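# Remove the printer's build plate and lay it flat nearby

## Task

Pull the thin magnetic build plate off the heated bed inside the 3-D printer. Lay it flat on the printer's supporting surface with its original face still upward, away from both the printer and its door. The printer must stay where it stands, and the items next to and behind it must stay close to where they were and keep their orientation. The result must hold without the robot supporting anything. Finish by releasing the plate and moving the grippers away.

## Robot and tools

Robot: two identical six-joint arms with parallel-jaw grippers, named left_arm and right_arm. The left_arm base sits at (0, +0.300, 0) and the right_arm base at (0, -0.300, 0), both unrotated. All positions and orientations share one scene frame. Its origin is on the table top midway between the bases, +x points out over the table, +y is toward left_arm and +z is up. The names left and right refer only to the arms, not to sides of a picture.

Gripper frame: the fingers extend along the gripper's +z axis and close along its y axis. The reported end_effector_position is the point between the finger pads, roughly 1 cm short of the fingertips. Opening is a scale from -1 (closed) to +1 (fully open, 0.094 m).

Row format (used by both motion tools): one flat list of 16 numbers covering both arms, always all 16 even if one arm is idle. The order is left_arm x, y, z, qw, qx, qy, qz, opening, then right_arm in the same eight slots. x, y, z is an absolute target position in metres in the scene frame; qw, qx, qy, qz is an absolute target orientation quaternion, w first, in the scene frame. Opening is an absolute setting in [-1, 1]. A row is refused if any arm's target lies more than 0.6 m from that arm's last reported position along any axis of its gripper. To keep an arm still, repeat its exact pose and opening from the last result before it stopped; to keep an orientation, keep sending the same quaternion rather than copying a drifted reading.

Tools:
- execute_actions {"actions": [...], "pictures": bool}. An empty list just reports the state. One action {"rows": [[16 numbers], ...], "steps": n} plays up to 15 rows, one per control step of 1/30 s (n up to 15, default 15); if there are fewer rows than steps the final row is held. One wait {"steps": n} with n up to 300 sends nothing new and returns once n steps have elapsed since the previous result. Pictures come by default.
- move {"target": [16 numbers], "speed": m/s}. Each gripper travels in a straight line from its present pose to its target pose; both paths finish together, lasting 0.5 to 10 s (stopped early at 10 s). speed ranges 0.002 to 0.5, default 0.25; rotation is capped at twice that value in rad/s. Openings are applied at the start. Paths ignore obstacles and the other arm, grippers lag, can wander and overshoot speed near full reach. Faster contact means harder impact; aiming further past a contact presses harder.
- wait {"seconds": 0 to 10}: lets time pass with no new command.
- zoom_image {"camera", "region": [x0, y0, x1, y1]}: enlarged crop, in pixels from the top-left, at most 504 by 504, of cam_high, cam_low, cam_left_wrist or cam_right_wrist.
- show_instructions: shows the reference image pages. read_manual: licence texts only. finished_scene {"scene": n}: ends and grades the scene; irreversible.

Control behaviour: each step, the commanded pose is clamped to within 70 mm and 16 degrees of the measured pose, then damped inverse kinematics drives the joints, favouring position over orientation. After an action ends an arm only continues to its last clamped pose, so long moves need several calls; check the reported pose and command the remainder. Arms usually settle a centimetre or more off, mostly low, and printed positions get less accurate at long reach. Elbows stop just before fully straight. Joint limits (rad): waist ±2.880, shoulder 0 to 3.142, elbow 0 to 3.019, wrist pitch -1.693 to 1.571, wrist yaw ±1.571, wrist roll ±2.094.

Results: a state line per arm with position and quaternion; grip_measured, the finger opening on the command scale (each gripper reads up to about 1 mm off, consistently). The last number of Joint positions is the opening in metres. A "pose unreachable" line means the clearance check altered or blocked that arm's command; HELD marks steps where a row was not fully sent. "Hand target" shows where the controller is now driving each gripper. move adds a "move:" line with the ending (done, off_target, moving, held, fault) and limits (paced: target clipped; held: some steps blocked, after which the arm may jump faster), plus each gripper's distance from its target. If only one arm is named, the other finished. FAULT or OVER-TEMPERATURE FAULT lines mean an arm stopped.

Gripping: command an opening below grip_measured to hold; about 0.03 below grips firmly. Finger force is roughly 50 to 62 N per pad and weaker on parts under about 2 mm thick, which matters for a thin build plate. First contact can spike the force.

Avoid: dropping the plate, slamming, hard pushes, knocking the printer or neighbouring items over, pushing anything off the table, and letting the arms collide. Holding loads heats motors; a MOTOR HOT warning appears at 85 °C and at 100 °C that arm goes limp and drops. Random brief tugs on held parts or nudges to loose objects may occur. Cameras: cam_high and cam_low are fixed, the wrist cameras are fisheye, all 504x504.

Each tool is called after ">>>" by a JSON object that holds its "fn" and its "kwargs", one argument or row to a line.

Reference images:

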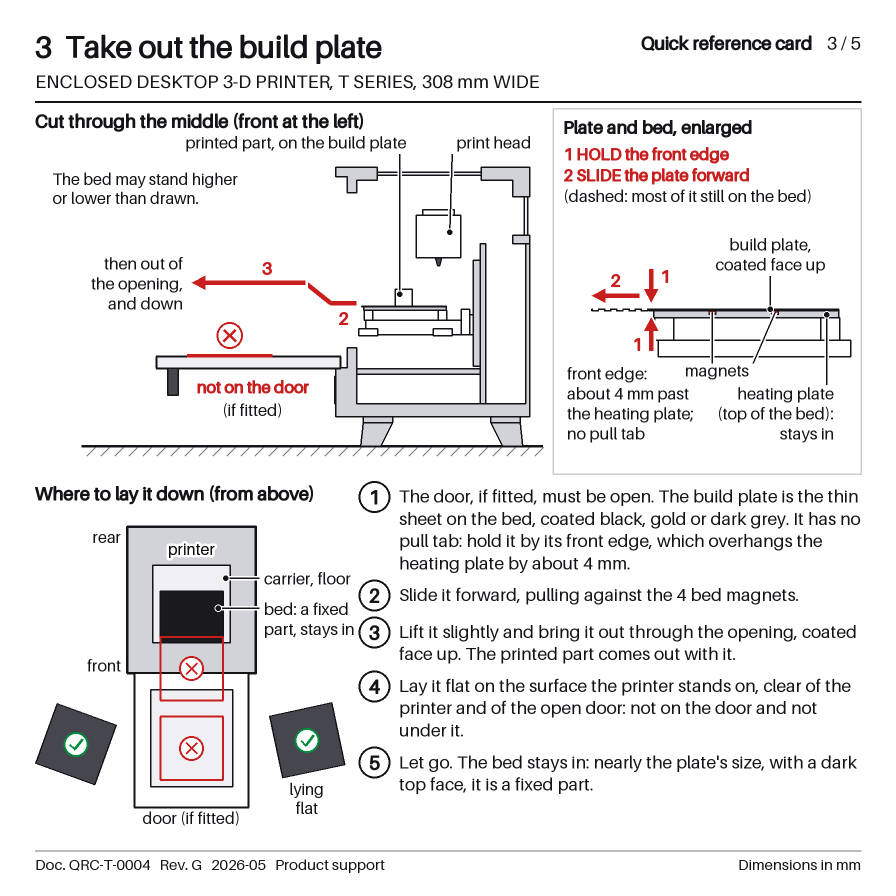

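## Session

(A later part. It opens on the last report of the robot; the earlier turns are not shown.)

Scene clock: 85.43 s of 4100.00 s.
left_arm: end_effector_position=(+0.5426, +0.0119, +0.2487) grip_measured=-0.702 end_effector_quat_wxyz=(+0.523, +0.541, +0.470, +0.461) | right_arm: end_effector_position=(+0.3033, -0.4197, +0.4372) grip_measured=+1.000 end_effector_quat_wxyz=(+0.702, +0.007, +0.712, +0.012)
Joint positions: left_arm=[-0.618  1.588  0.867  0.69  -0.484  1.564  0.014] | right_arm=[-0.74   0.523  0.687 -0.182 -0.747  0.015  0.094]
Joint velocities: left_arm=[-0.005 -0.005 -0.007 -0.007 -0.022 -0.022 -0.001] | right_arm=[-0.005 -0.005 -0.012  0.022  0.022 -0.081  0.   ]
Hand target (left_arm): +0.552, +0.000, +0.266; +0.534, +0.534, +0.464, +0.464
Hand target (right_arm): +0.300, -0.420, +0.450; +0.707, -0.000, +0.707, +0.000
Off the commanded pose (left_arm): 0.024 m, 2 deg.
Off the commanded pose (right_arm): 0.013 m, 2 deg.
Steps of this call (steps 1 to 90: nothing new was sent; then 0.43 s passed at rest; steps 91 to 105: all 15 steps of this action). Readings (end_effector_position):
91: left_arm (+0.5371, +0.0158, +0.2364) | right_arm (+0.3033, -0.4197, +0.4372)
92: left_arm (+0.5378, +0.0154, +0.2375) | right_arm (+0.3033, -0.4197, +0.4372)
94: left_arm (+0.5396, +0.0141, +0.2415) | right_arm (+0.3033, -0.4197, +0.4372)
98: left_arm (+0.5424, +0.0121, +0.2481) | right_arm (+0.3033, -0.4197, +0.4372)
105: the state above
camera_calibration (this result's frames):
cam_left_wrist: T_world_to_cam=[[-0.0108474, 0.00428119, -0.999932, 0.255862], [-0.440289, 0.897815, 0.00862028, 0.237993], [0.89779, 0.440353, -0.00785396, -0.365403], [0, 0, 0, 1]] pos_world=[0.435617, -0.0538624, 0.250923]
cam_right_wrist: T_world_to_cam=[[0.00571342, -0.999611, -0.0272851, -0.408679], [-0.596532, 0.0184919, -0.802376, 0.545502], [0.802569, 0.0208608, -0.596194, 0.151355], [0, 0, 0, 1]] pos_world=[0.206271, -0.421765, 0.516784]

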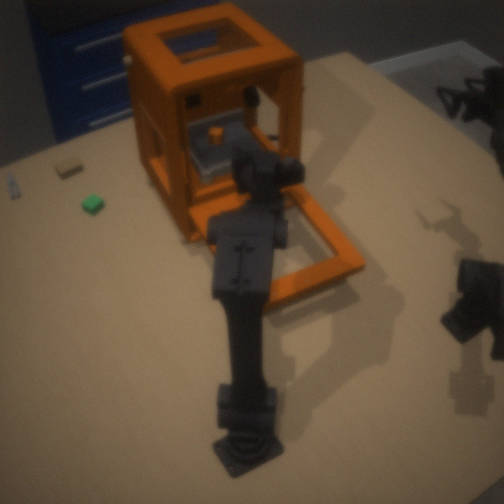

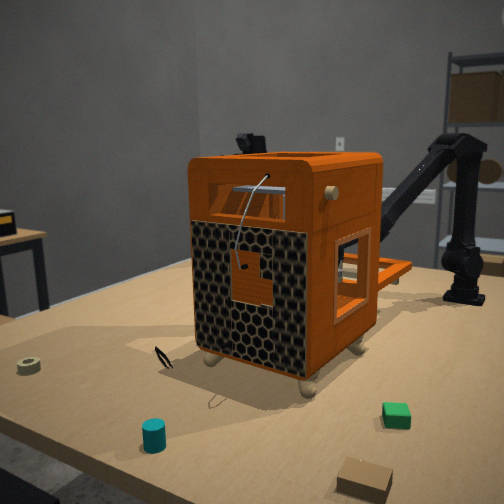

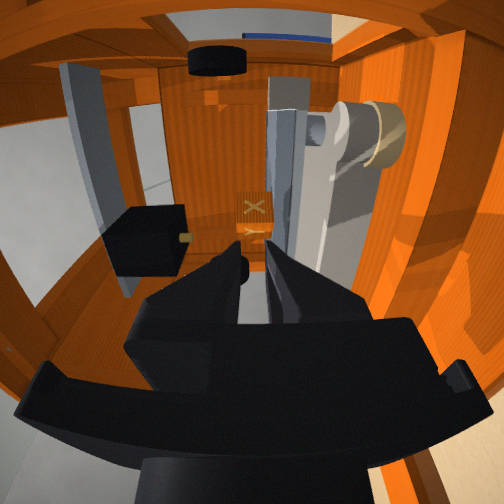

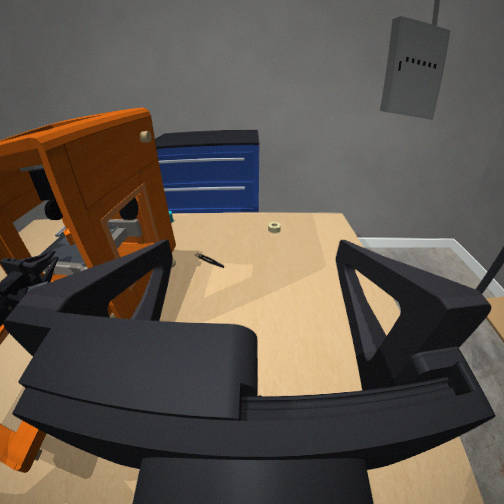

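>>> {"fn": "execute_actions", "kwargs": {
  "actions": [
    {"rows":[[0.54,0.006,0.232,0.534,0.534,0.464,0.464,-0.7,0.3,-0.42,0.45,0.707,0,0.707,0,1]],"steps":15}
  ]
}}

>>> {"fn": "zoom_image", "kwargs": {
  "camera": "cam_left_wrist",
  "region": [210,190,300,280]
}}

Scene clock: 93.10 s of 4100.00 s.
left_arm: end_effector_position=(+0.5420, +0.0112, +0.2418) grip_measured=-0.702 end_effector_quat_wxyz=(+0.535, +0.529, +0.467, +0.464) | right_arm: end_effector_position=(+0.3033, -0.4197, +0.4372) grip_measured=+1.000 end_effector_quat_wxyz=(+0.702, +0.007, +0.712, +0.012)
Joint positions: left_arm=[-0.62   1.617  0.852  0.769 -0.486  1.564  0.014] | right_arm=[-0.74   0.523  0.687 -0.182 -0.747  0.015  0.094]
Joint velocities: left_arm=[-0.015 -0.015  0.002 -0.007  0.022  0.037  0.   ] | right_arm=[-0.005 -0.005  0.002  0.002 -0.022  0.139  0.   ]
Hand target (left_arm): +0.540, +0.006, +0.232; +0.534, +0.534, +0.464, +0.464
Hand target (right_arm): +0.300, -0.420, +0.450; +0.707, -0.000, +0.707, +0.000
Off the commanded pose (left_arm): 0.011 m, 1 deg.
Off the commanded pose (right_arm): 0.013 m, 2 deg.
Steps of this call (steps 1 to 90: nothing new was sent; then 4.17 s passed at rest; steps 91 to 105: all 15 steps of this action). Readings (end_effector_position):
91: left_arm (+0.5426, +0.0121, +0.2494) | right_arm (+0.3033, -0.4197, +0.4372)
92: left_arm (+0.5422, +0.0121, +0.2514) | right_arm (+0.3033, -0.4197, +0.4372)
94: left_arm (+0.5420, +0.0121, +0.2502) | right_arm (+0.3033, -0.4197, +0.4372)
98: left_arm (+0.5420, +0.0113, +0.2430) | right_arm (+0.3033, -0.4197, +0.4372)
105: the state above
camera_calibration (this result's frames):
cam_left_wrist: T_world_to_cam=[[0.0177485, -0.0160592, -0.999714, 0.233645], [-0.439752, 0.897844, -0.0222299, 0.245579], [0.897944, 0.440021, 0.00887332, -0.368719], [0, 0, 0, 1]] pos_world=[0.434936, -0.0544959, 0.242309]
cam_right_wrist: T_world_to_cam=[[0.00571342, -0.999611, -0.0272851, -0.408679], [-0.596532, 0.0184919, -0.802376, 0.545502], [0.802569, 0.0208608, -0.596194, 0.151355], [0, 0, 0, 1]] pos_world=[0.206271, -0.421765, 0.516784]

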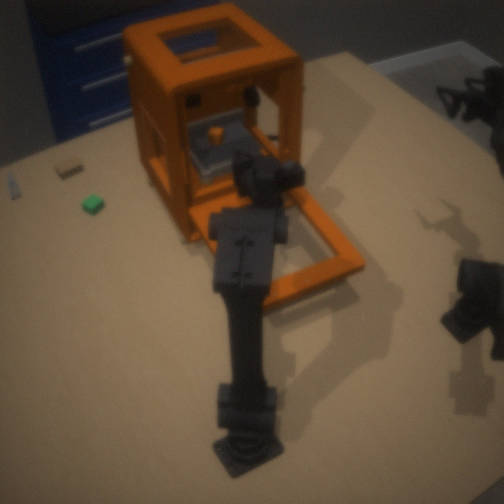

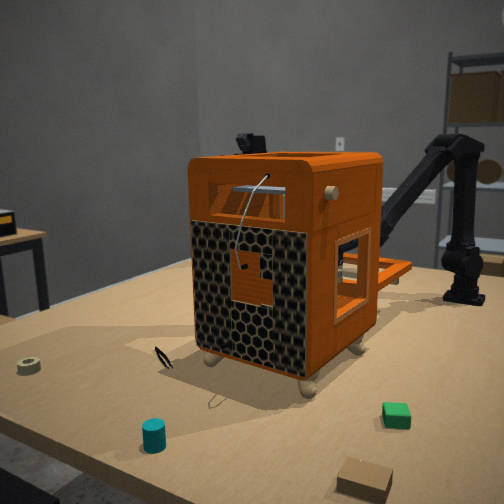

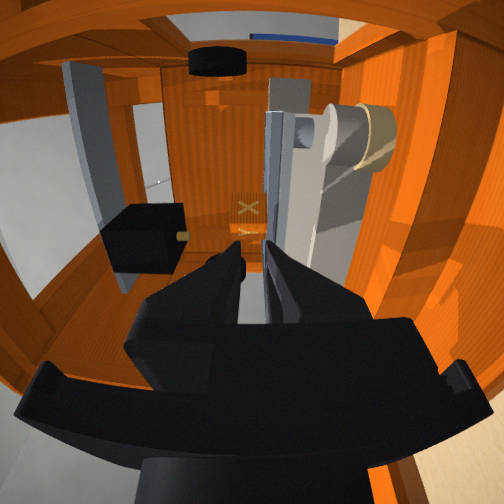

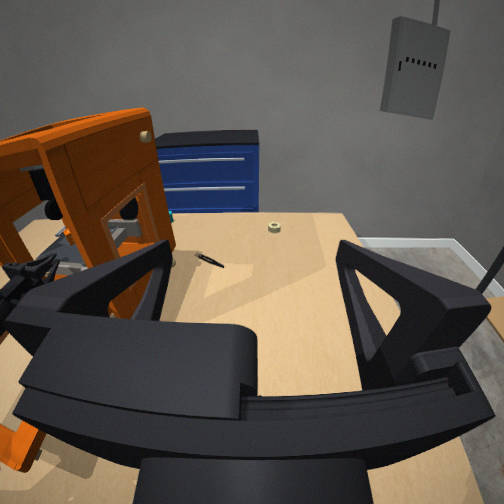

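Region (210, 190, 300, 280) of cam_left_wrist's 504x504 image, scaled by 5.600, with more detail than that image has.

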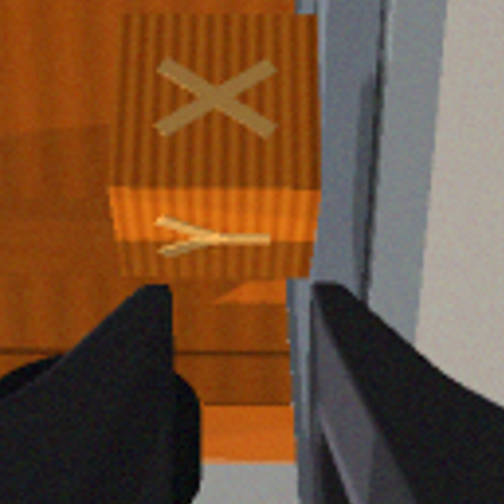

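>>> {"fn": "execute_actions", "kwargs": {
  "actions": [
    {"rows":[[0.525,0.011,0.235,0.534,0.534,0.464,0.464,-0.7,0.3,-0.42,0.45,0.707,0,0.707,0,1]],"steps":15}
  ],
  "pictures": false
}}

>>> {"fn": "execute_actions", "kwargs": {
  "actions": [
    {"rows":[[0.540,0.003,0.250,0.534,0.534,0.464,0.464,-0.7,0.3,-0.42,0.45,0.707,0,0.707,0,1]],"steps":15}
  ],
  "pictures": false
}}

>>> {"fn": "execute_actions", "kwargs": {
  "actions": [
    {"rows":[[0.546,0.002,0.250,0.534,0.534,0.464,0.464,-0.7,0.3,-0.42,0.45,0.707,0,0.707,0,1]],"steps":15}
  ]
}}

>>> {"fn": "zoom_image", "kwargs": {
  "camera": "cam_left_wrist",
  "region": [210,190,300,280]
}}

Scene clock: 105.70 s of 4100.00 s.
left_arm: end_effector_position=(+0.5289, +0.0131, +0.2232) grip_measured=-0.702 end_effector_quat_wxyz=(+0.524, +0.542, +0.469, +0.460) | right_arm: end_effector_position=(+0.3033, -0.4197, +0.4372) grip_measured=+1.000 end_effector_quat_wxyz=(+0.702, +0.007, +0.712, +0.012)
Joint positions: left_arm=[-0.633  1.615  0.809  0.775 -0.497  1.564  0.014] | right_arm=[-0.74   0.523  0.687 -0.182 -0.747  0.015  0.094]
Joint velocities: left_arm=[-0.005  0.005 -0.007 -0.007  0.037 -0.007 -0.   ] | right_arm=[-0.015 -0.015 -0.022 -0.012  0.007  0.095  0.   ]
Hand target (left_arm): +0.525, +0.011, +0.235; +0.534, +0.534, +0.464, +0.464
Hand target (right_arm): +0.300, -0.420, +0.450; +0.707, -0.000, +0.707, +0.000
Off the commanded pose (left_arm): 0.013 m, 2 deg.
Off the commanded pose (right_arm): 0.013 m, 2 deg.
Steps of this call (steps 1 to 90: nothing new was sent; then 9.10 s passed at rest; steps 91 to 105: all 15 steps of this action). Readings (end_effector_position):
91: left_arm (+0.5411, +0.0121, +0.2401) | right_arm (+0.3033, -0.4197, +0.4372)
92: left_arm (+0.5391, +0.0133, +0.2381) | right_arm (+0.3033, -0.4197, +0.4372)
94: left_arm (+0.5342, +0.0145, +0.2301) | right_arm (+0.3033, -0.4197, +0.4372)
98: left_arm (+0.5290, +0.0133, +0.2232) | right_arm (+0.3033, -0.4197, +0.4372)
105: the state above

Scene clock: 106.20 s of 4100.00 s.
left_arm: end_effector_position=(+0.5294, +0.0128, +0.2186) grip_measured=-0.702 end_effector_quat_wxyz=(+0.515, +0.550, +0.471, +0.459) | right_arm: end_effector_position=(+0.3033, -0.4197, +0.4372) grip_measured=+1.000 end_effector_quat_wxyz=(+0.702, +0.007, +0.712, +0.012)
Joint positions: left_arm=[-0.633  1.615  0.812  0.748 -0.497  1.564  0.014] | right_arm=[-0.74   0.523  0.687 -0.182 -0.747  0.015  0.094]
Joint velocities: left_arm=[-0.015  0.005 -0.002 -0.017  0.022  0.051  0.   ] | right_arm=[-0.005  0.005  0.012 -0.002  0.037  0.007  0.   ]
Hand target (left_arm): +0.539, +0.004, +0.250; +0.534, +0.534, +0.464, +0.464
Hand target (right_arm): +0.300, -0.420, +0.450; +0.707, -0.000, +0.707, +0.000
Off the commanded pose (left_arm): 0.035 m, 3 deg.
Off the commanded pose (right_arm): 0.013 m, 2 deg.
Steps of this call (steps 1 to 15: all 15 steps of this action). Readings (end_effector_position):
1: left_arm (+0.5289, +0.0132, +0.2222) | right_arm (+0.3033, -0.4197, +0.4372)
2: left_arm (+0.5292, +0.0129, +0.2212) | right_arm (+0.3033, -0.4197, +0.4372)
4: left_arm (+0.5294, +0.0128, +0.2195) | right_arm (+0.3033, -0.4197, +0.4372)
8: left_arm (+0.5294, +0.0128, +0.2186) | right_arm (+0.3033, -0.4197, +0.4372)
15: the state above

Scene clock: 106.70 s of 4100.00 s.
left_arm: end_effector_position=(+0.5335, +0.0092, +0.2268) grip_measured=-0.702 end_effector_quat_wxyz=(+0.521, +0.546, +0.469, +0.459) | right_arm: end_effector_position=(+0.3033, -0.4197, +0.4372) grip_measured=+1.000 end_effector_quat_wxyz=(+0.702, +0.007, +0.712, +0.012)
Joint positions: left_arm=[-0.633  1.615  0.831  0.744 -0.494  1.564  0.014] | right_arm=[-0.74   0.523  0.687 -0.182 -0.747  0.015  0.094]
Joint velocities: left_arm=[-0.005  0.005 -0.002 -0.002 -0.007  0.022 -0.001] | right_arm=[ 0.005 -0.005 -0.007 -0.007 -0.022 -0.007  0.   ]
Hand target (left_arm): +0.545, +0.003, +0.250; +0.534, +0.534, +0.464, +0.464
Hand target (right_arm): +0.300, -0.420, +0.450; +0.707, -0.000, +0.707, +0.000
Off the commanded pose (left_arm): 0.027 m, 2 deg.
Off the commanded pose (right_arm): 0.013 m, 2 deg.
Steps of this call (steps 1 to 15: all 15 steps of this action). Readings (end_effector_position):
1: left_arm (+0.5295, +0.0125, +0.2188) | right_arm (+0.3033, -0.4197, +0.4372)
2: left_arm (+0.5300, +0.0120, +0.2195) | right_arm (+0.3033, -0.4197, +0.4372)
4: left_arm (+0.5313, +0.0109, +0.2221) | right_arm (+0.3033, -0.4197, +0.4372)
8: left_arm (+0.5333, +0.0093, +0.2264) | right_arm (+0.3033, -0.4197, +0.4372)
15: the state above
camera_calibration (this result's frames):
cam_left_wrist: T_world_to_cam=[[-0.0180327, 0.00999177, -0.999787, 0.23765], [-0.435391, 0.900084, 0.0168483, 0.23208], [0.900061, 0.435602, -0.0118806, -0.356406], [0, 0, 0, 1]] pos_world=[0.426118, -0.0560149, 0.229455]
cam_right_wrist: T_world_to_cam=[[0.00571342, -0.999611, -0.0272851, -0.408679], [-0.596532, 0.0184919, -0.802376, 0.545502], [0.802569, 0.0208608, -0.596194, 0.151355], [0, 0, 0, 1]] pos_world=[0.206271, -0.421765, 0.516784]

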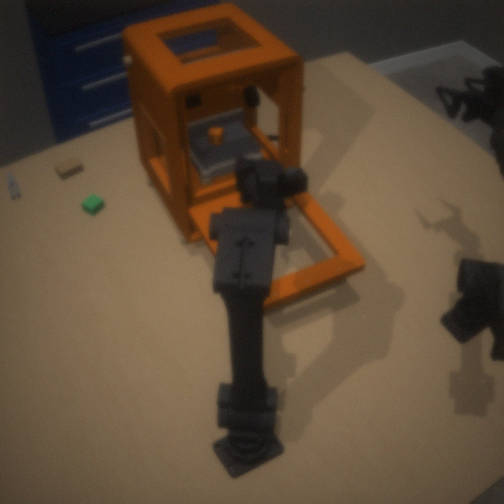

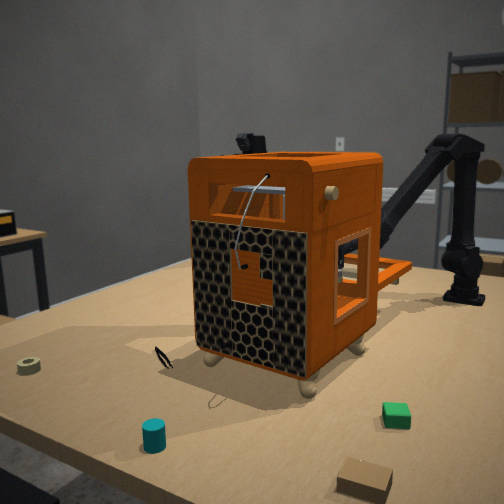

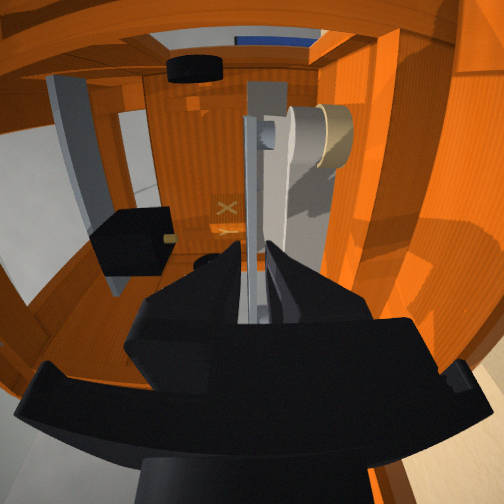

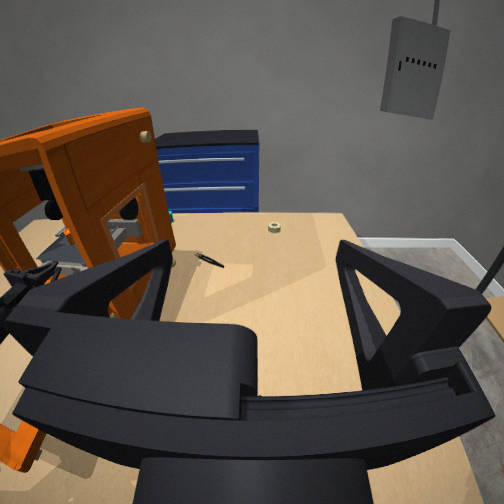

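Region (210, 190, 300, 280) of cam_left_wrist's 504x504 image, scaled by 5.600, with more detail than that image has.

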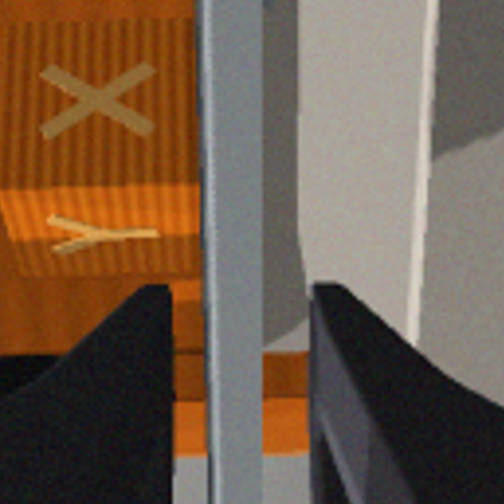

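>>> {"fn": "execute_actions", "kwargs": {
  "actions": [
    {"rows":[[0.553,0.001,0.251,0.534,0.534,0.464,0.464,-0.7,0.3,-0.42,0.45,0.707,0,0.707,0,1]],"steps":15}
  ]
}}

>>> {"fn": "zoom_image", "kwargs": {
  "camera": "cam_left_wrist",
  "region": [210,190,300,280]
}}

Scene clock: 110.97 s of 4100.00 s.
left_arm: end_effector_position=(+0.5374, +0.0052, +0.2344) grip_measured=-0.702 end_effector_quat_wxyz=(+0.527, +0.543, +0.466, +0.458) | right_arm: end_effector_position=(+0.3033, -0.4197, +0.4372) grip_measured=+1.000 end_effector_quat_wxyz=(+0.702, +0.007, +0.712, +0.012)
Joint positions: left_arm=[-0.632  1.615  0.849  0.737 -0.486  1.564  0.014] | right_arm=[-0.74   0.523  0.687 -0.182 -0.747  0.015  0.094]
Joint velocities: left_arm=[ 0.005 -0.005 -0.012  0.007  0.022 -0.037 -0.001] | right_arm=[ 0.005 -0.015  0.017 -0.027  0.022 -0.007  0.   ]
Hand target (left_arm): +0.552, +0.002, +0.251; +0.534, +0.534, +0.464, +0.464
Hand target (right_arm): +0.300, -0.420, +0.450; +0.707, -0.000, +0.707, +0.000
Off the commanded pose (left_arm): 0.023 m, 2 deg.
Off the commanded pose (right_arm): 0.013 m, 2 deg.
Steps of this call (steps 1 to 90: nothing new was sent; then 0.77 s passed at rest; steps 91 to 105: all 15 steps of this action). Readings (end_effector_position):
91: left_arm (+0.5337, +0.0085, +0.2271) | right_arm (+0.3033, -0.4197, +0.4372)
92: left_arm (+0.5340, +0.0078, +0.2273) | right_arm (+0.3033, -0.4197, +0.4372)
94: left_arm (+0.5353, +0.0066, +0.2299) | right_arm (+0.3033, -0.4197, +0.4372)
98: left_arm (+0.5374, +0.0053, +0.2342) | right_arm (+0.3033, -0.4197, +0.4372)
105: the state above
camera_calibration (this result's frames):
cam_left_wrist: T_world_to_cam=[[-0.00890619, 0.00311793, -0.999955, 0.240486], [-0.42931, 0.903133, 0.00663972, 0.236363], [0.903113, 0.42935, -0.00670491, -0.360965], [0, 0, 0, 1]] pos_world=[0.429608, -0.0592365, 0.236486]
cam_right_wrist: T_world_to_cam=[[0.00571342, -0.999611, -0.0272851, -0.408679], [-0.596532, 0.0184919, -0.802376, 0.545502], [0.802569, 0.0208608, -0.596194, 0.151355], [0, 0, 0, 1]] pos_world=[0.206271, -0.421765, 0.516784]

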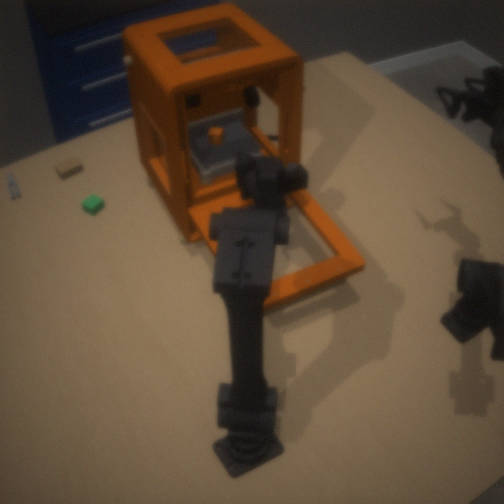

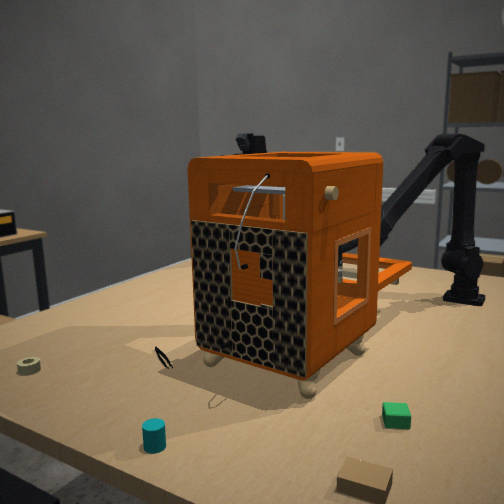

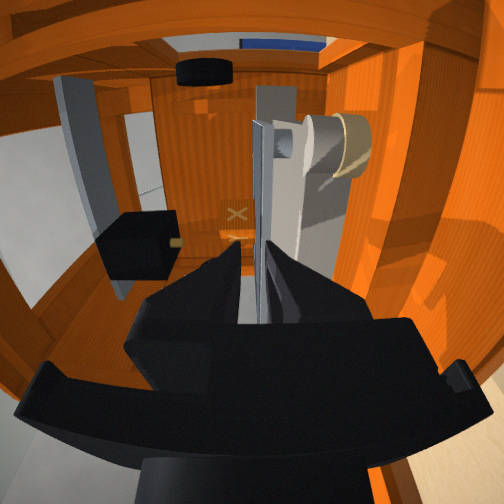

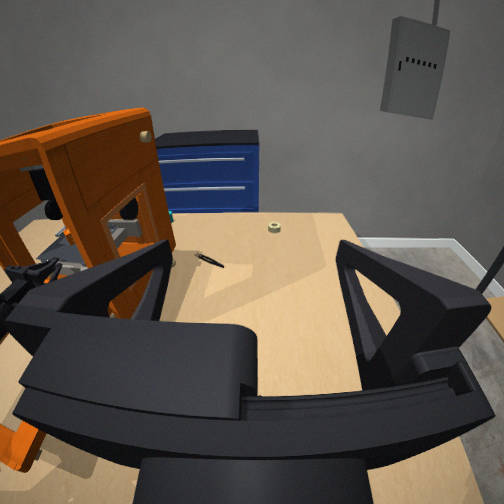

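Region (210, 190, 300, 280) of cam_left_wrist's 504x504 image, scaled by 5.600, with more detail than that image has.

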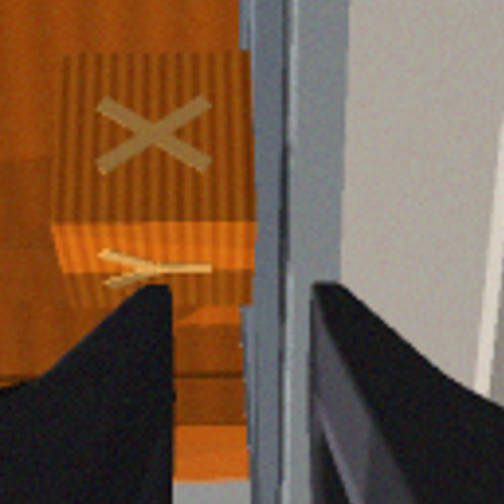

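>>> {"fn": "execute_actions", "kwargs": {
  "actions": [
    {"rows":[[0.561,0.0,0.246,0.534,0.534,0.464,0.464,-0.7,0.3,-0.42,0.45,0.707,0,0.707,0,1]],"steps":15}
  ]
}}

>>> {"fn": "zoom_image", "kwargs": {
  "camera": "cam_left_wrist",
  "region": [210,190,300,280]
}}

Scene clock: 113.87 s of 4100.00 s.
left_arm: end_effector_position=(+0.5446, +0.0063, +0.2329) grip_measured=-0.702 end_effector_quat_wxyz=(+0.526, +0.543, +0.467, +0.458) | right_arm: end_effector_position=(+0.3033, -0.4197, +0.4372) grip_measured=+1.000 end_effector_quat_wxyz=(+0.702, +0.007, +0.712, +0.012)
Joint positions: left_arm=[-0.622  1.63   0.863  0.737 -0.478  1.564  0.014] | right_arm=[-0.74   0.523  0.687 -0.182 -0.747  0.015  0.094]
Joint velocities: left_arm=[-0.015 -0.005 -0.012 -0.002 -0.081 -0.007  0.001] | right_arm=[-0.015 -0.015 -0.017  0.017 -0.037 -0.051  0.   ]
Hand target (left_arm): +0.560, +0.001, +0.246; +0.534, +0.534, +0.464, +0.464
Hand target (right_arm): +0.300, -0.420, +0.450; +0.707, -0.000, +0.707, +0.000
Off the commanded pose (left_arm): 0.022 m, 2 deg.
Off the commanded pose (right_arm): 0.013 m, 2 deg.
Steps of this call (steps 1 to 72: nothing new was sent; steps 73 to 87: all 15 steps of this action). Readings (end_effector_position):
73: left_arm (+0.5378, +0.0048, +0.2343) | right_arm (+0.3033, -0.4197, +0.4372)
74: left_arm (+0.5387, +0.0043, +0.2345) | right_arm (+0.3033, -0.4197, +0.4372)
76: left_arm (+0.5416, +0.0044, +0.2342) | right_arm (+0.3033, -0.4197, +0.4372)
80: left_arm (+0.5445, +0.0061, +0.2329) | right_arm (+0.3033, -0.4197, +0.4372)
87: the state above
camera_calibration (this result's frames):
cam_left_wrist: T_world_to_cam=[[-0.00935822, 0.00313321, -0.999951, 0.239315], [-0.431377, 0.902146, 0.00686386, 0.239542], [0.902123, 0.43142, -0.00709089, -0.367278], [0, 0, 0, 1]] pos_world=[0.436902, -0.0584005, 0.235055]
cam_right_wrist: T_world_to_cam=[[0.00571342, -0.999611, -0.0272851, -0.408679], [-0.596532, 0.0184919, -0.802376, 0.545502], [0.802569, 0.0208608, -0.596194, 0.151355], [0, 0, 0, 1]] pos_world=[0.206271, -0.421765, 0.516784]

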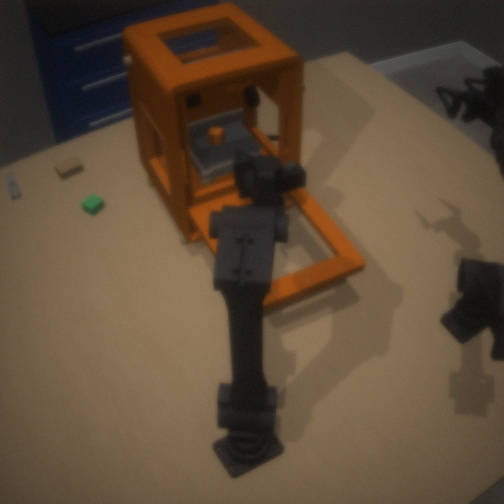

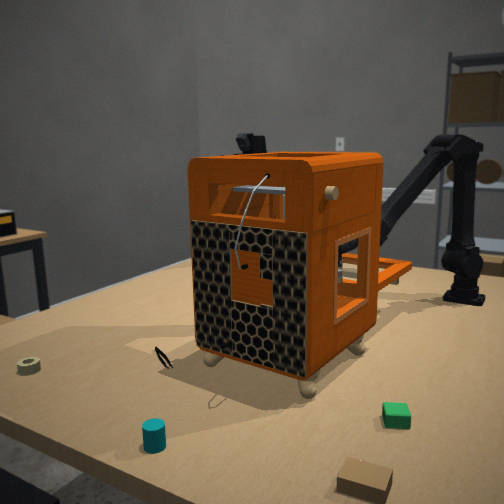

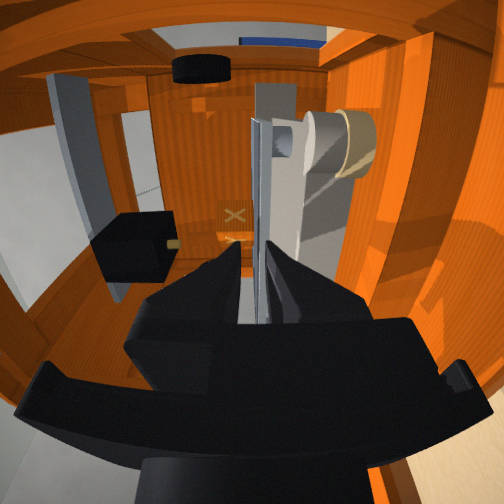

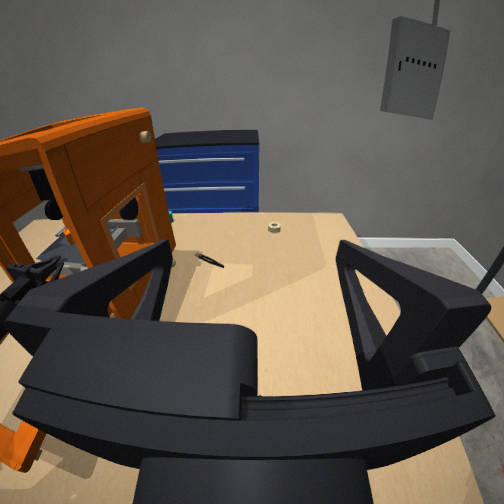

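Region (210, 190, 300, 280) of cam_left_wrist's 504x504 image, scaled by 5.600, with more detail than that image has.

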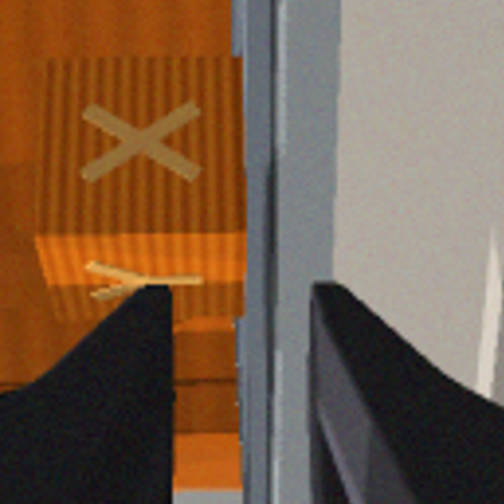

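Pure forward motion works. Continue.

>>> {"fn": "execute_actions", "kwargs": {
  "actions": [
    {"rows":[[0.571,-0.001,0.246,0.534,0.534,0.464,0.464,-0.7,0.3,-0.42,0.45,0.707,0,0.707,0,1]],"steps":15}
  ]
}}

>>> {"fn": "zoom_image", "kwargs": {
  "camera": "cam_left_wrist",
  "region": [210,190,300,280]
}}

Scene clock: 116.60 s of 4100.00 s.
left_arm: end_effector_position=(+0.5463, +0.0050, +0.2329) grip_measured=-0.702 end_effector_quat_wxyz=(+0.528, +0.544, +0.466, +0.457) | right_arm: end_effector_position=(+0.3033, -0.4197, +0.4372) grip_measured=+1.000 end_effector_quat_wxyz=(+0.702, +0.007, +0.712, +0.012)
Joint positions: left_arm=[-0.621  1.634  0.868  0.737 -0.471  1.564  0.014] | right_arm=[-0.74   0.523  0.687 -0.182 -0.747  0.015  0.094]
Joint velocities: left_arm=[-0.005 -0.024 -0.012 -0.002 -0.007 -0.037 -0.   ] | right_arm=[-0.005 -0.015  0.002  0.007 -0.007 -0.007  0.   ]
Hand target (left_arm): +0.569, +0.000, +0.246; +0.534, +0.534, +0.464, +0.464
Hand target (right_arm): +0.300, -0.420, +0.450; +0.707, -0.000, +0.707, +0.000
Off the commanded pose (left_arm): 0.029 m, 2 deg.
Off the commanded pose (right_arm): 0.013 m, 2 deg.
Steps of this call (steps 1 to 67: nothing new was sent; steps 68 to 82: all 15 steps of this action). Readings (end_effector_position):
68: left_arm (+0.5451, +0.0057, +0.2330) | right_arm (+0.3033, -0.4197, +0.4372)
69: left_arm (+0.5463, +0.0050, +0.2331) | right_arm (+0.3033, -0.4197, +0.4372)
71: left_arm (+0.5463, +0.0050, +0.2329) | right_arm (+0.3033, -0.4197, +0.4372)
75: left_arm (+0.5463, +0.0050, +0.2329) | right_arm (+0.3033, -0.4197, +0.4372)
82: the state above
camera_calibration (this result's frames):
cam_left_wrist: T_world_to_cam=[[-0.00878088, 0.00295444, -0.999957, 0.239008], [-0.42655, 0.904441, 0.00641787, 0.238975], [0.904421, 0.426588, -0.00668158, -0.369566], [0, 0, 0, 1]] pos_world=[0.438277, -0.0591922, 0.234995]
cam_right_wrist: T_world_to_cam=[[0.00571342, -0.999611, -0.0272851, -0.408679], [-0.596532, 0.0184919, -0.802376, 0.545502], [0.802569, 0.0208608, -0.596194, 0.151355], [0, 0, 0, 1]] pos_world=[0.206271, -0.421765, 0.516784]

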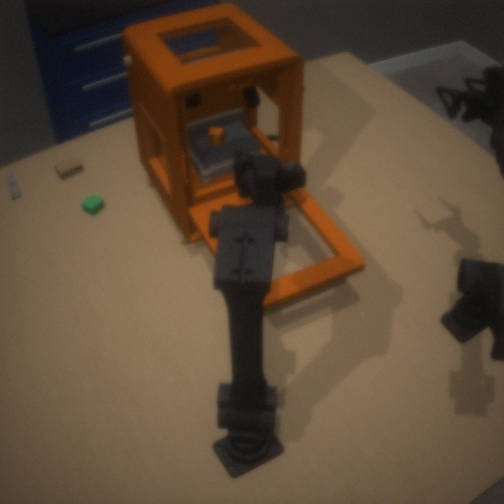

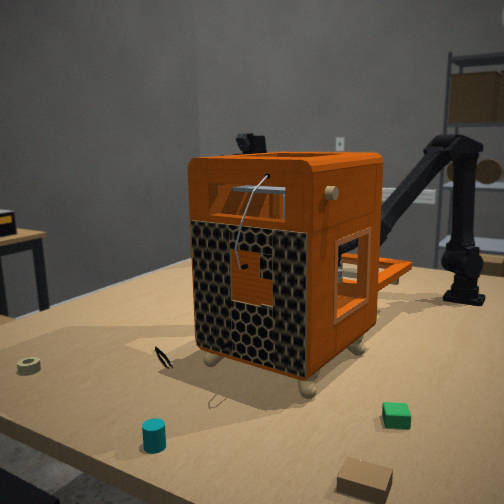

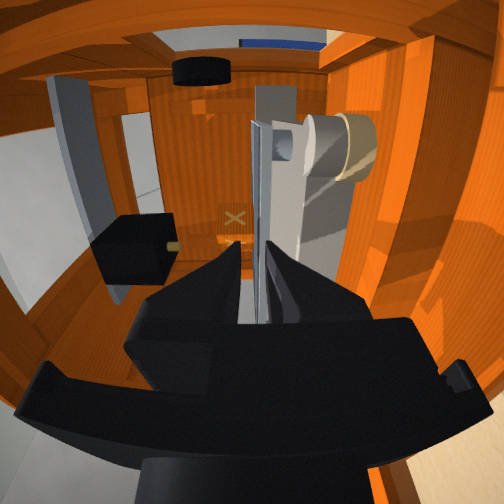

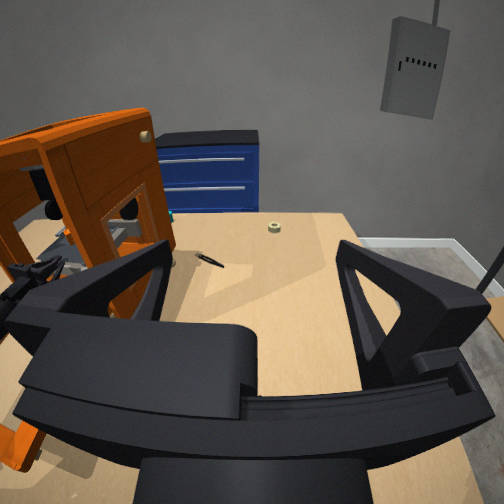

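Region (210, 190, 300, 280) of cam_left_wrist's 504x504 image, scaled by 5.600, with more detail than that image has.

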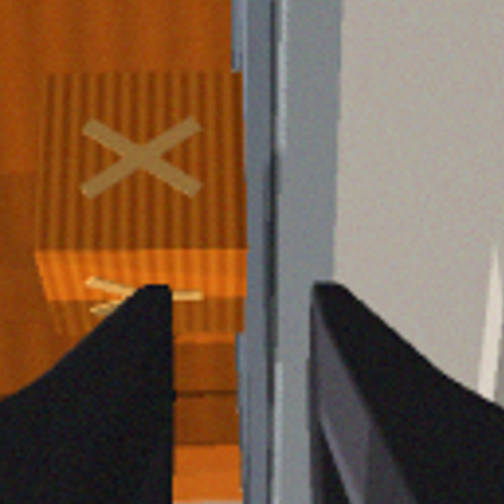

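Contact at the heater face. Close.

>>> {"fn": "execute_actions", "kwargs": {
  "actions": [
    {"rows":[[0.571,-0.001,0.246,0.534,0.534,0.464,0.464,-0.8,0.3,-0.42,0.45,0.707,0,0.707,0,1],[0.571,-0.001,0.246,0.534,0.534,0.464,0.464,-0.85,0.3,-0.42,0.45,0.707,0,0.707,0,1],[0.571,-0.001,0.246,0.534,0.534,0.464,0.464,-0.9,0.3,-0.42,0.45,0.707,0,0.707,0,1],[0.571,-0.001,0.246,0.534,0.534,0.464,0.464,-0.95,0.3,-0.42,0.45,0.707,0,0.707,0,1],[0.571,-0.001,0.246,0.534,0.534,0.464,0.464,-1,0.3,-0.42,0.45,0.707,0,0.707,0,1]],"steps":15}
  ]
}}

>>> {"fn": "zoom_image", "kwargs": {
  "camera": "cam_left_wrist",
  "region": [210,190,300,280]
}}

Scene clock: 120.47 s of 4100.00 s.
left_arm: end_effector_position=(+0.5465, +0.0045, +0.2296) grip_measured=-0.980 end_effector_quat_wxyz=(+0.525, +0.547, +0.466, +0.456) | right_arm: end_effector_position=(+0.3033, -0.4197, +0.4372) grip_measured=+1.000 end_effector_quat_wxyz=(+0.702, +0.007, +0.712, +0.012)
Joint positions: left_arm=[-0.621  1.638  0.868  0.733 -0.471  1.564  0.001] | right_arm=[-0.74   0.523  0.687 -0.182 -0.747  0.015  0.094]
Joint velocities: left_arm=[-0.005  0.015  0.002 -0.007 -0.081  0.007  0.   ] | right_arm=[-0.015 -0.005  0.012 -0.007 -0.051  0.022  0.   ]
Hand target (left_arm): +0.569, +0.000, +0.246; +0.534, +0.534, +0.464, +0.464
Hand target (right_arm): +0.300, -0.420, +0.450; +0.707, -0.000, +0.707, +0.000
Off the commanded pose (left_arm): 0.030 m, 2 deg.
Off the commanded pose (right_arm): 0.013 m, 2 deg.
Steps of this call (steps 1 to 90: nothing new was sent; then 0.37 s passed at rest; steps 91 to 105: all 15 steps of this action). Readings (end_effector_position):
91: left_arm (+0.5463, +0.0048, +0.2327) | right_arm (+0.3033, -0.4197, +0.4372)
92: left_arm (+0.5464, +0.0047, +0.2314) | right_arm (+0.3033, -0.4197, +0.4372)
94: left_arm (+0.5466, +0.0046, +0.2296) | right_arm (+0.3033, -0.4197, +0.4372)
98: left_arm (+0.5465, +0.0045, +0.2296) | right_arm (+0.3033, -0.4197, +0.4372)
105: the state above
camera_calibration (this result's frames):
cam_left_wrist: T_world_to_cam=[[-0.0152382, 0.007995, -0.999852, 0.239273], [-0.42613, 0.904558, 0.0137274, 0.237535], [0.904534, 0.426276, -0.010377, -0.36878], [0, 0, 0, 1]] pos_world=[0.438441, -0.0595749, 0.23215]
cam_right_wrist: T_world_to_cam=[[0.00571342, -0.999611, -0.0272851, -0.408679], [-0.596532, 0.0184919, -0.802376, 0.545502], [0.802569, 0.0208608, -0.596194, 0.151355], [0, 0, 0, 1]] pos_world=[0.206271, -0.421765, 0.516784]

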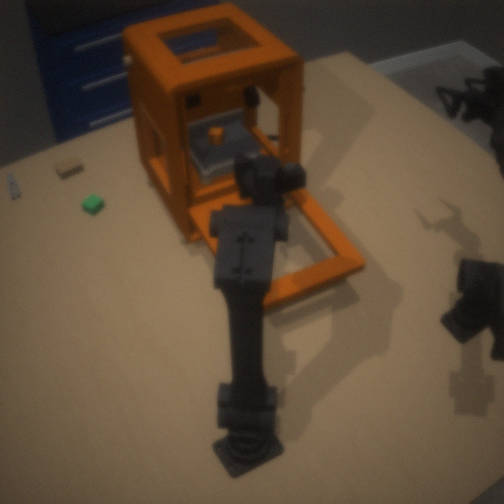

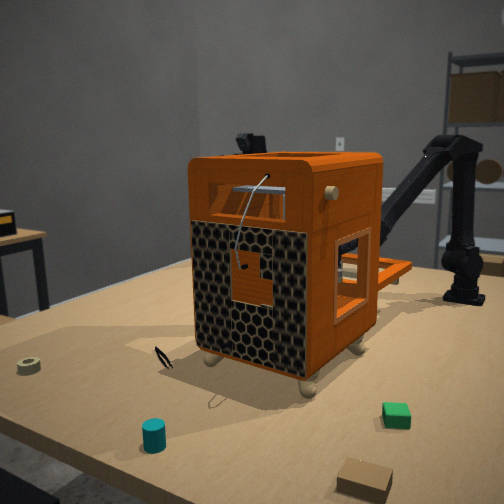

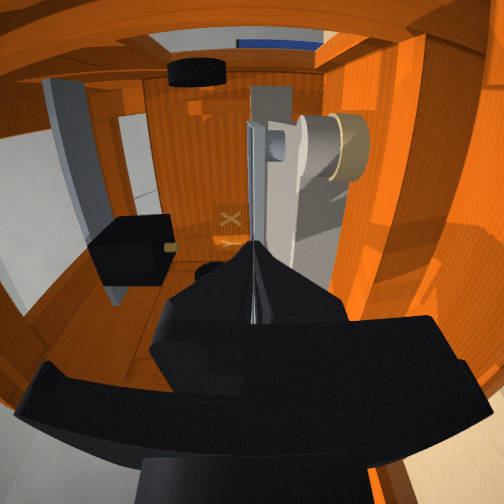

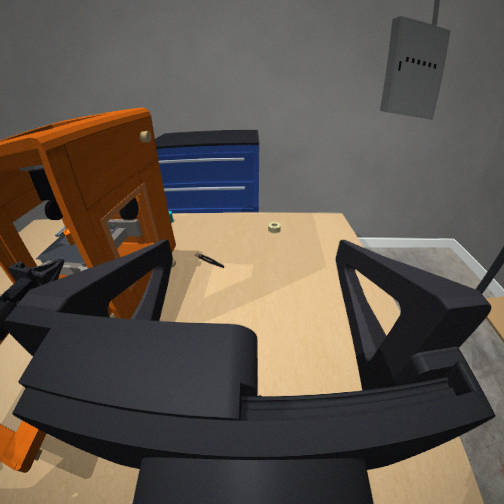

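Region (210, 190, 300, 280) of cam_left_wrist's 504x504 image, scaled by 5.600, with more detail than that image has.

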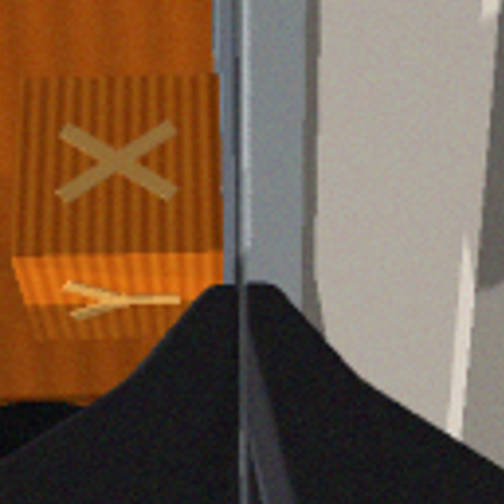

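>>> {"fn": "move", "kwargs": {
  "target": [0.515,0.009,0.245,0.534,0.534,0.464,0.464,-1,0.3,-0.42,0.45,0.707,0,0.707,0,1],
  "speed": 0.03
}}

Scene clock: 123.93 s of 4100.00 s.
left_arm: end_effector_position=(+0.5228, +0.0108, +0.2299) grip_measured=-0.981 end_effector_quat_wxyz=(+0.520, +0.543, +0.470, +0.461) | right_arm: end_effector_position=(+0.3035, -0.4198, +0.4350) grip_measured=+1.000 end_effector_quat_wxyz=(+0.701, +0.008, +0.713, +0.013)
Joint positions: left_arm=[-0.646  1.59   0.807  0.745 -0.514  1.564  0.001] | right_arm=[-0.74   0.523  0.683 -0.182 -0.747  0.015  0.094]
Joint velocities: left_arm=[ 0.005  0.005 -0.007 -0.007  0.022  0.037 -0.   ] | right_arm=[-0.015 -0.005 -0.017 -0.007  0.007 -0.007  0.   ]
Hand target (left_arm): +0.515, +0.009, +0.245; +0.534, +0.534, +0.464, +0.464
Hand target (right_arm): +0.300, -0.420, +0.450; +0.707, +0.000, +0.707, +0.000
Off the commanded pose (left_arm): 0.017 m, 2 deg.
Off the commanded pose (right_arm): 0.015 m, 2 deg.
move: off_target (left_arm, right_arm)
camera_calibration (this result's frames):
cam_left_wrist: T_world_to_cam=[[-0.0156818, 0.00991135, -0.999828, 0.239331], [-0.441563, 0.897091, 0.0158186, 0.229444], [0.897093, 0.441735, -0.00969152, -0.346471], [0, 0, 0, 1]] pos_world=[0.415884, -0.0551553, 0.232302]
cam_right_wrist: T_world_to_cam=[[0.00563295, -0.999538, -0.0298734, -0.407707], [-0.598789, 0.0205545, -0.800643, 0.544632], [0.800887, 0.0223979, -0.598396, 0.152029], [0, 0, 0, 1]] pos_world=[0.206658, -0.422118, 0.51485]

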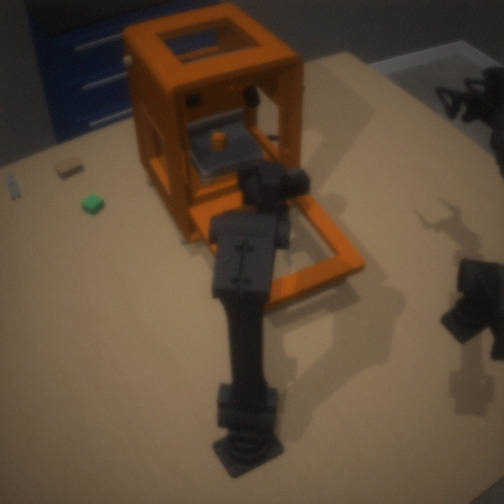

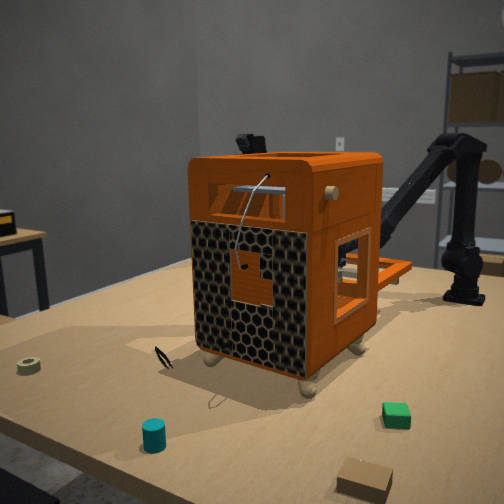

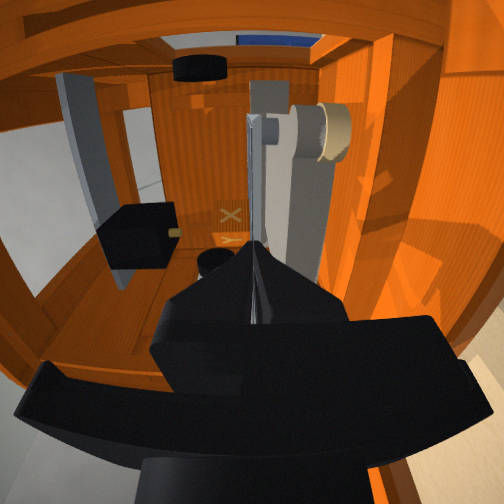

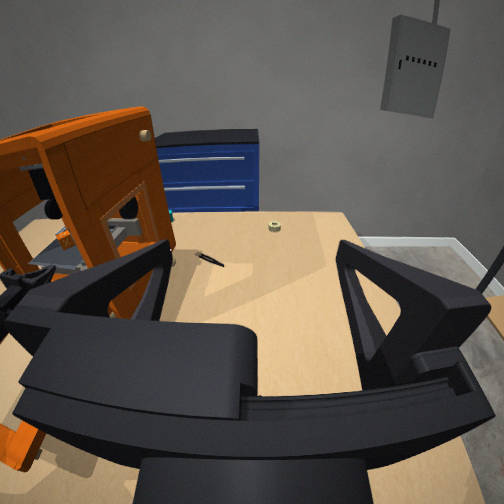

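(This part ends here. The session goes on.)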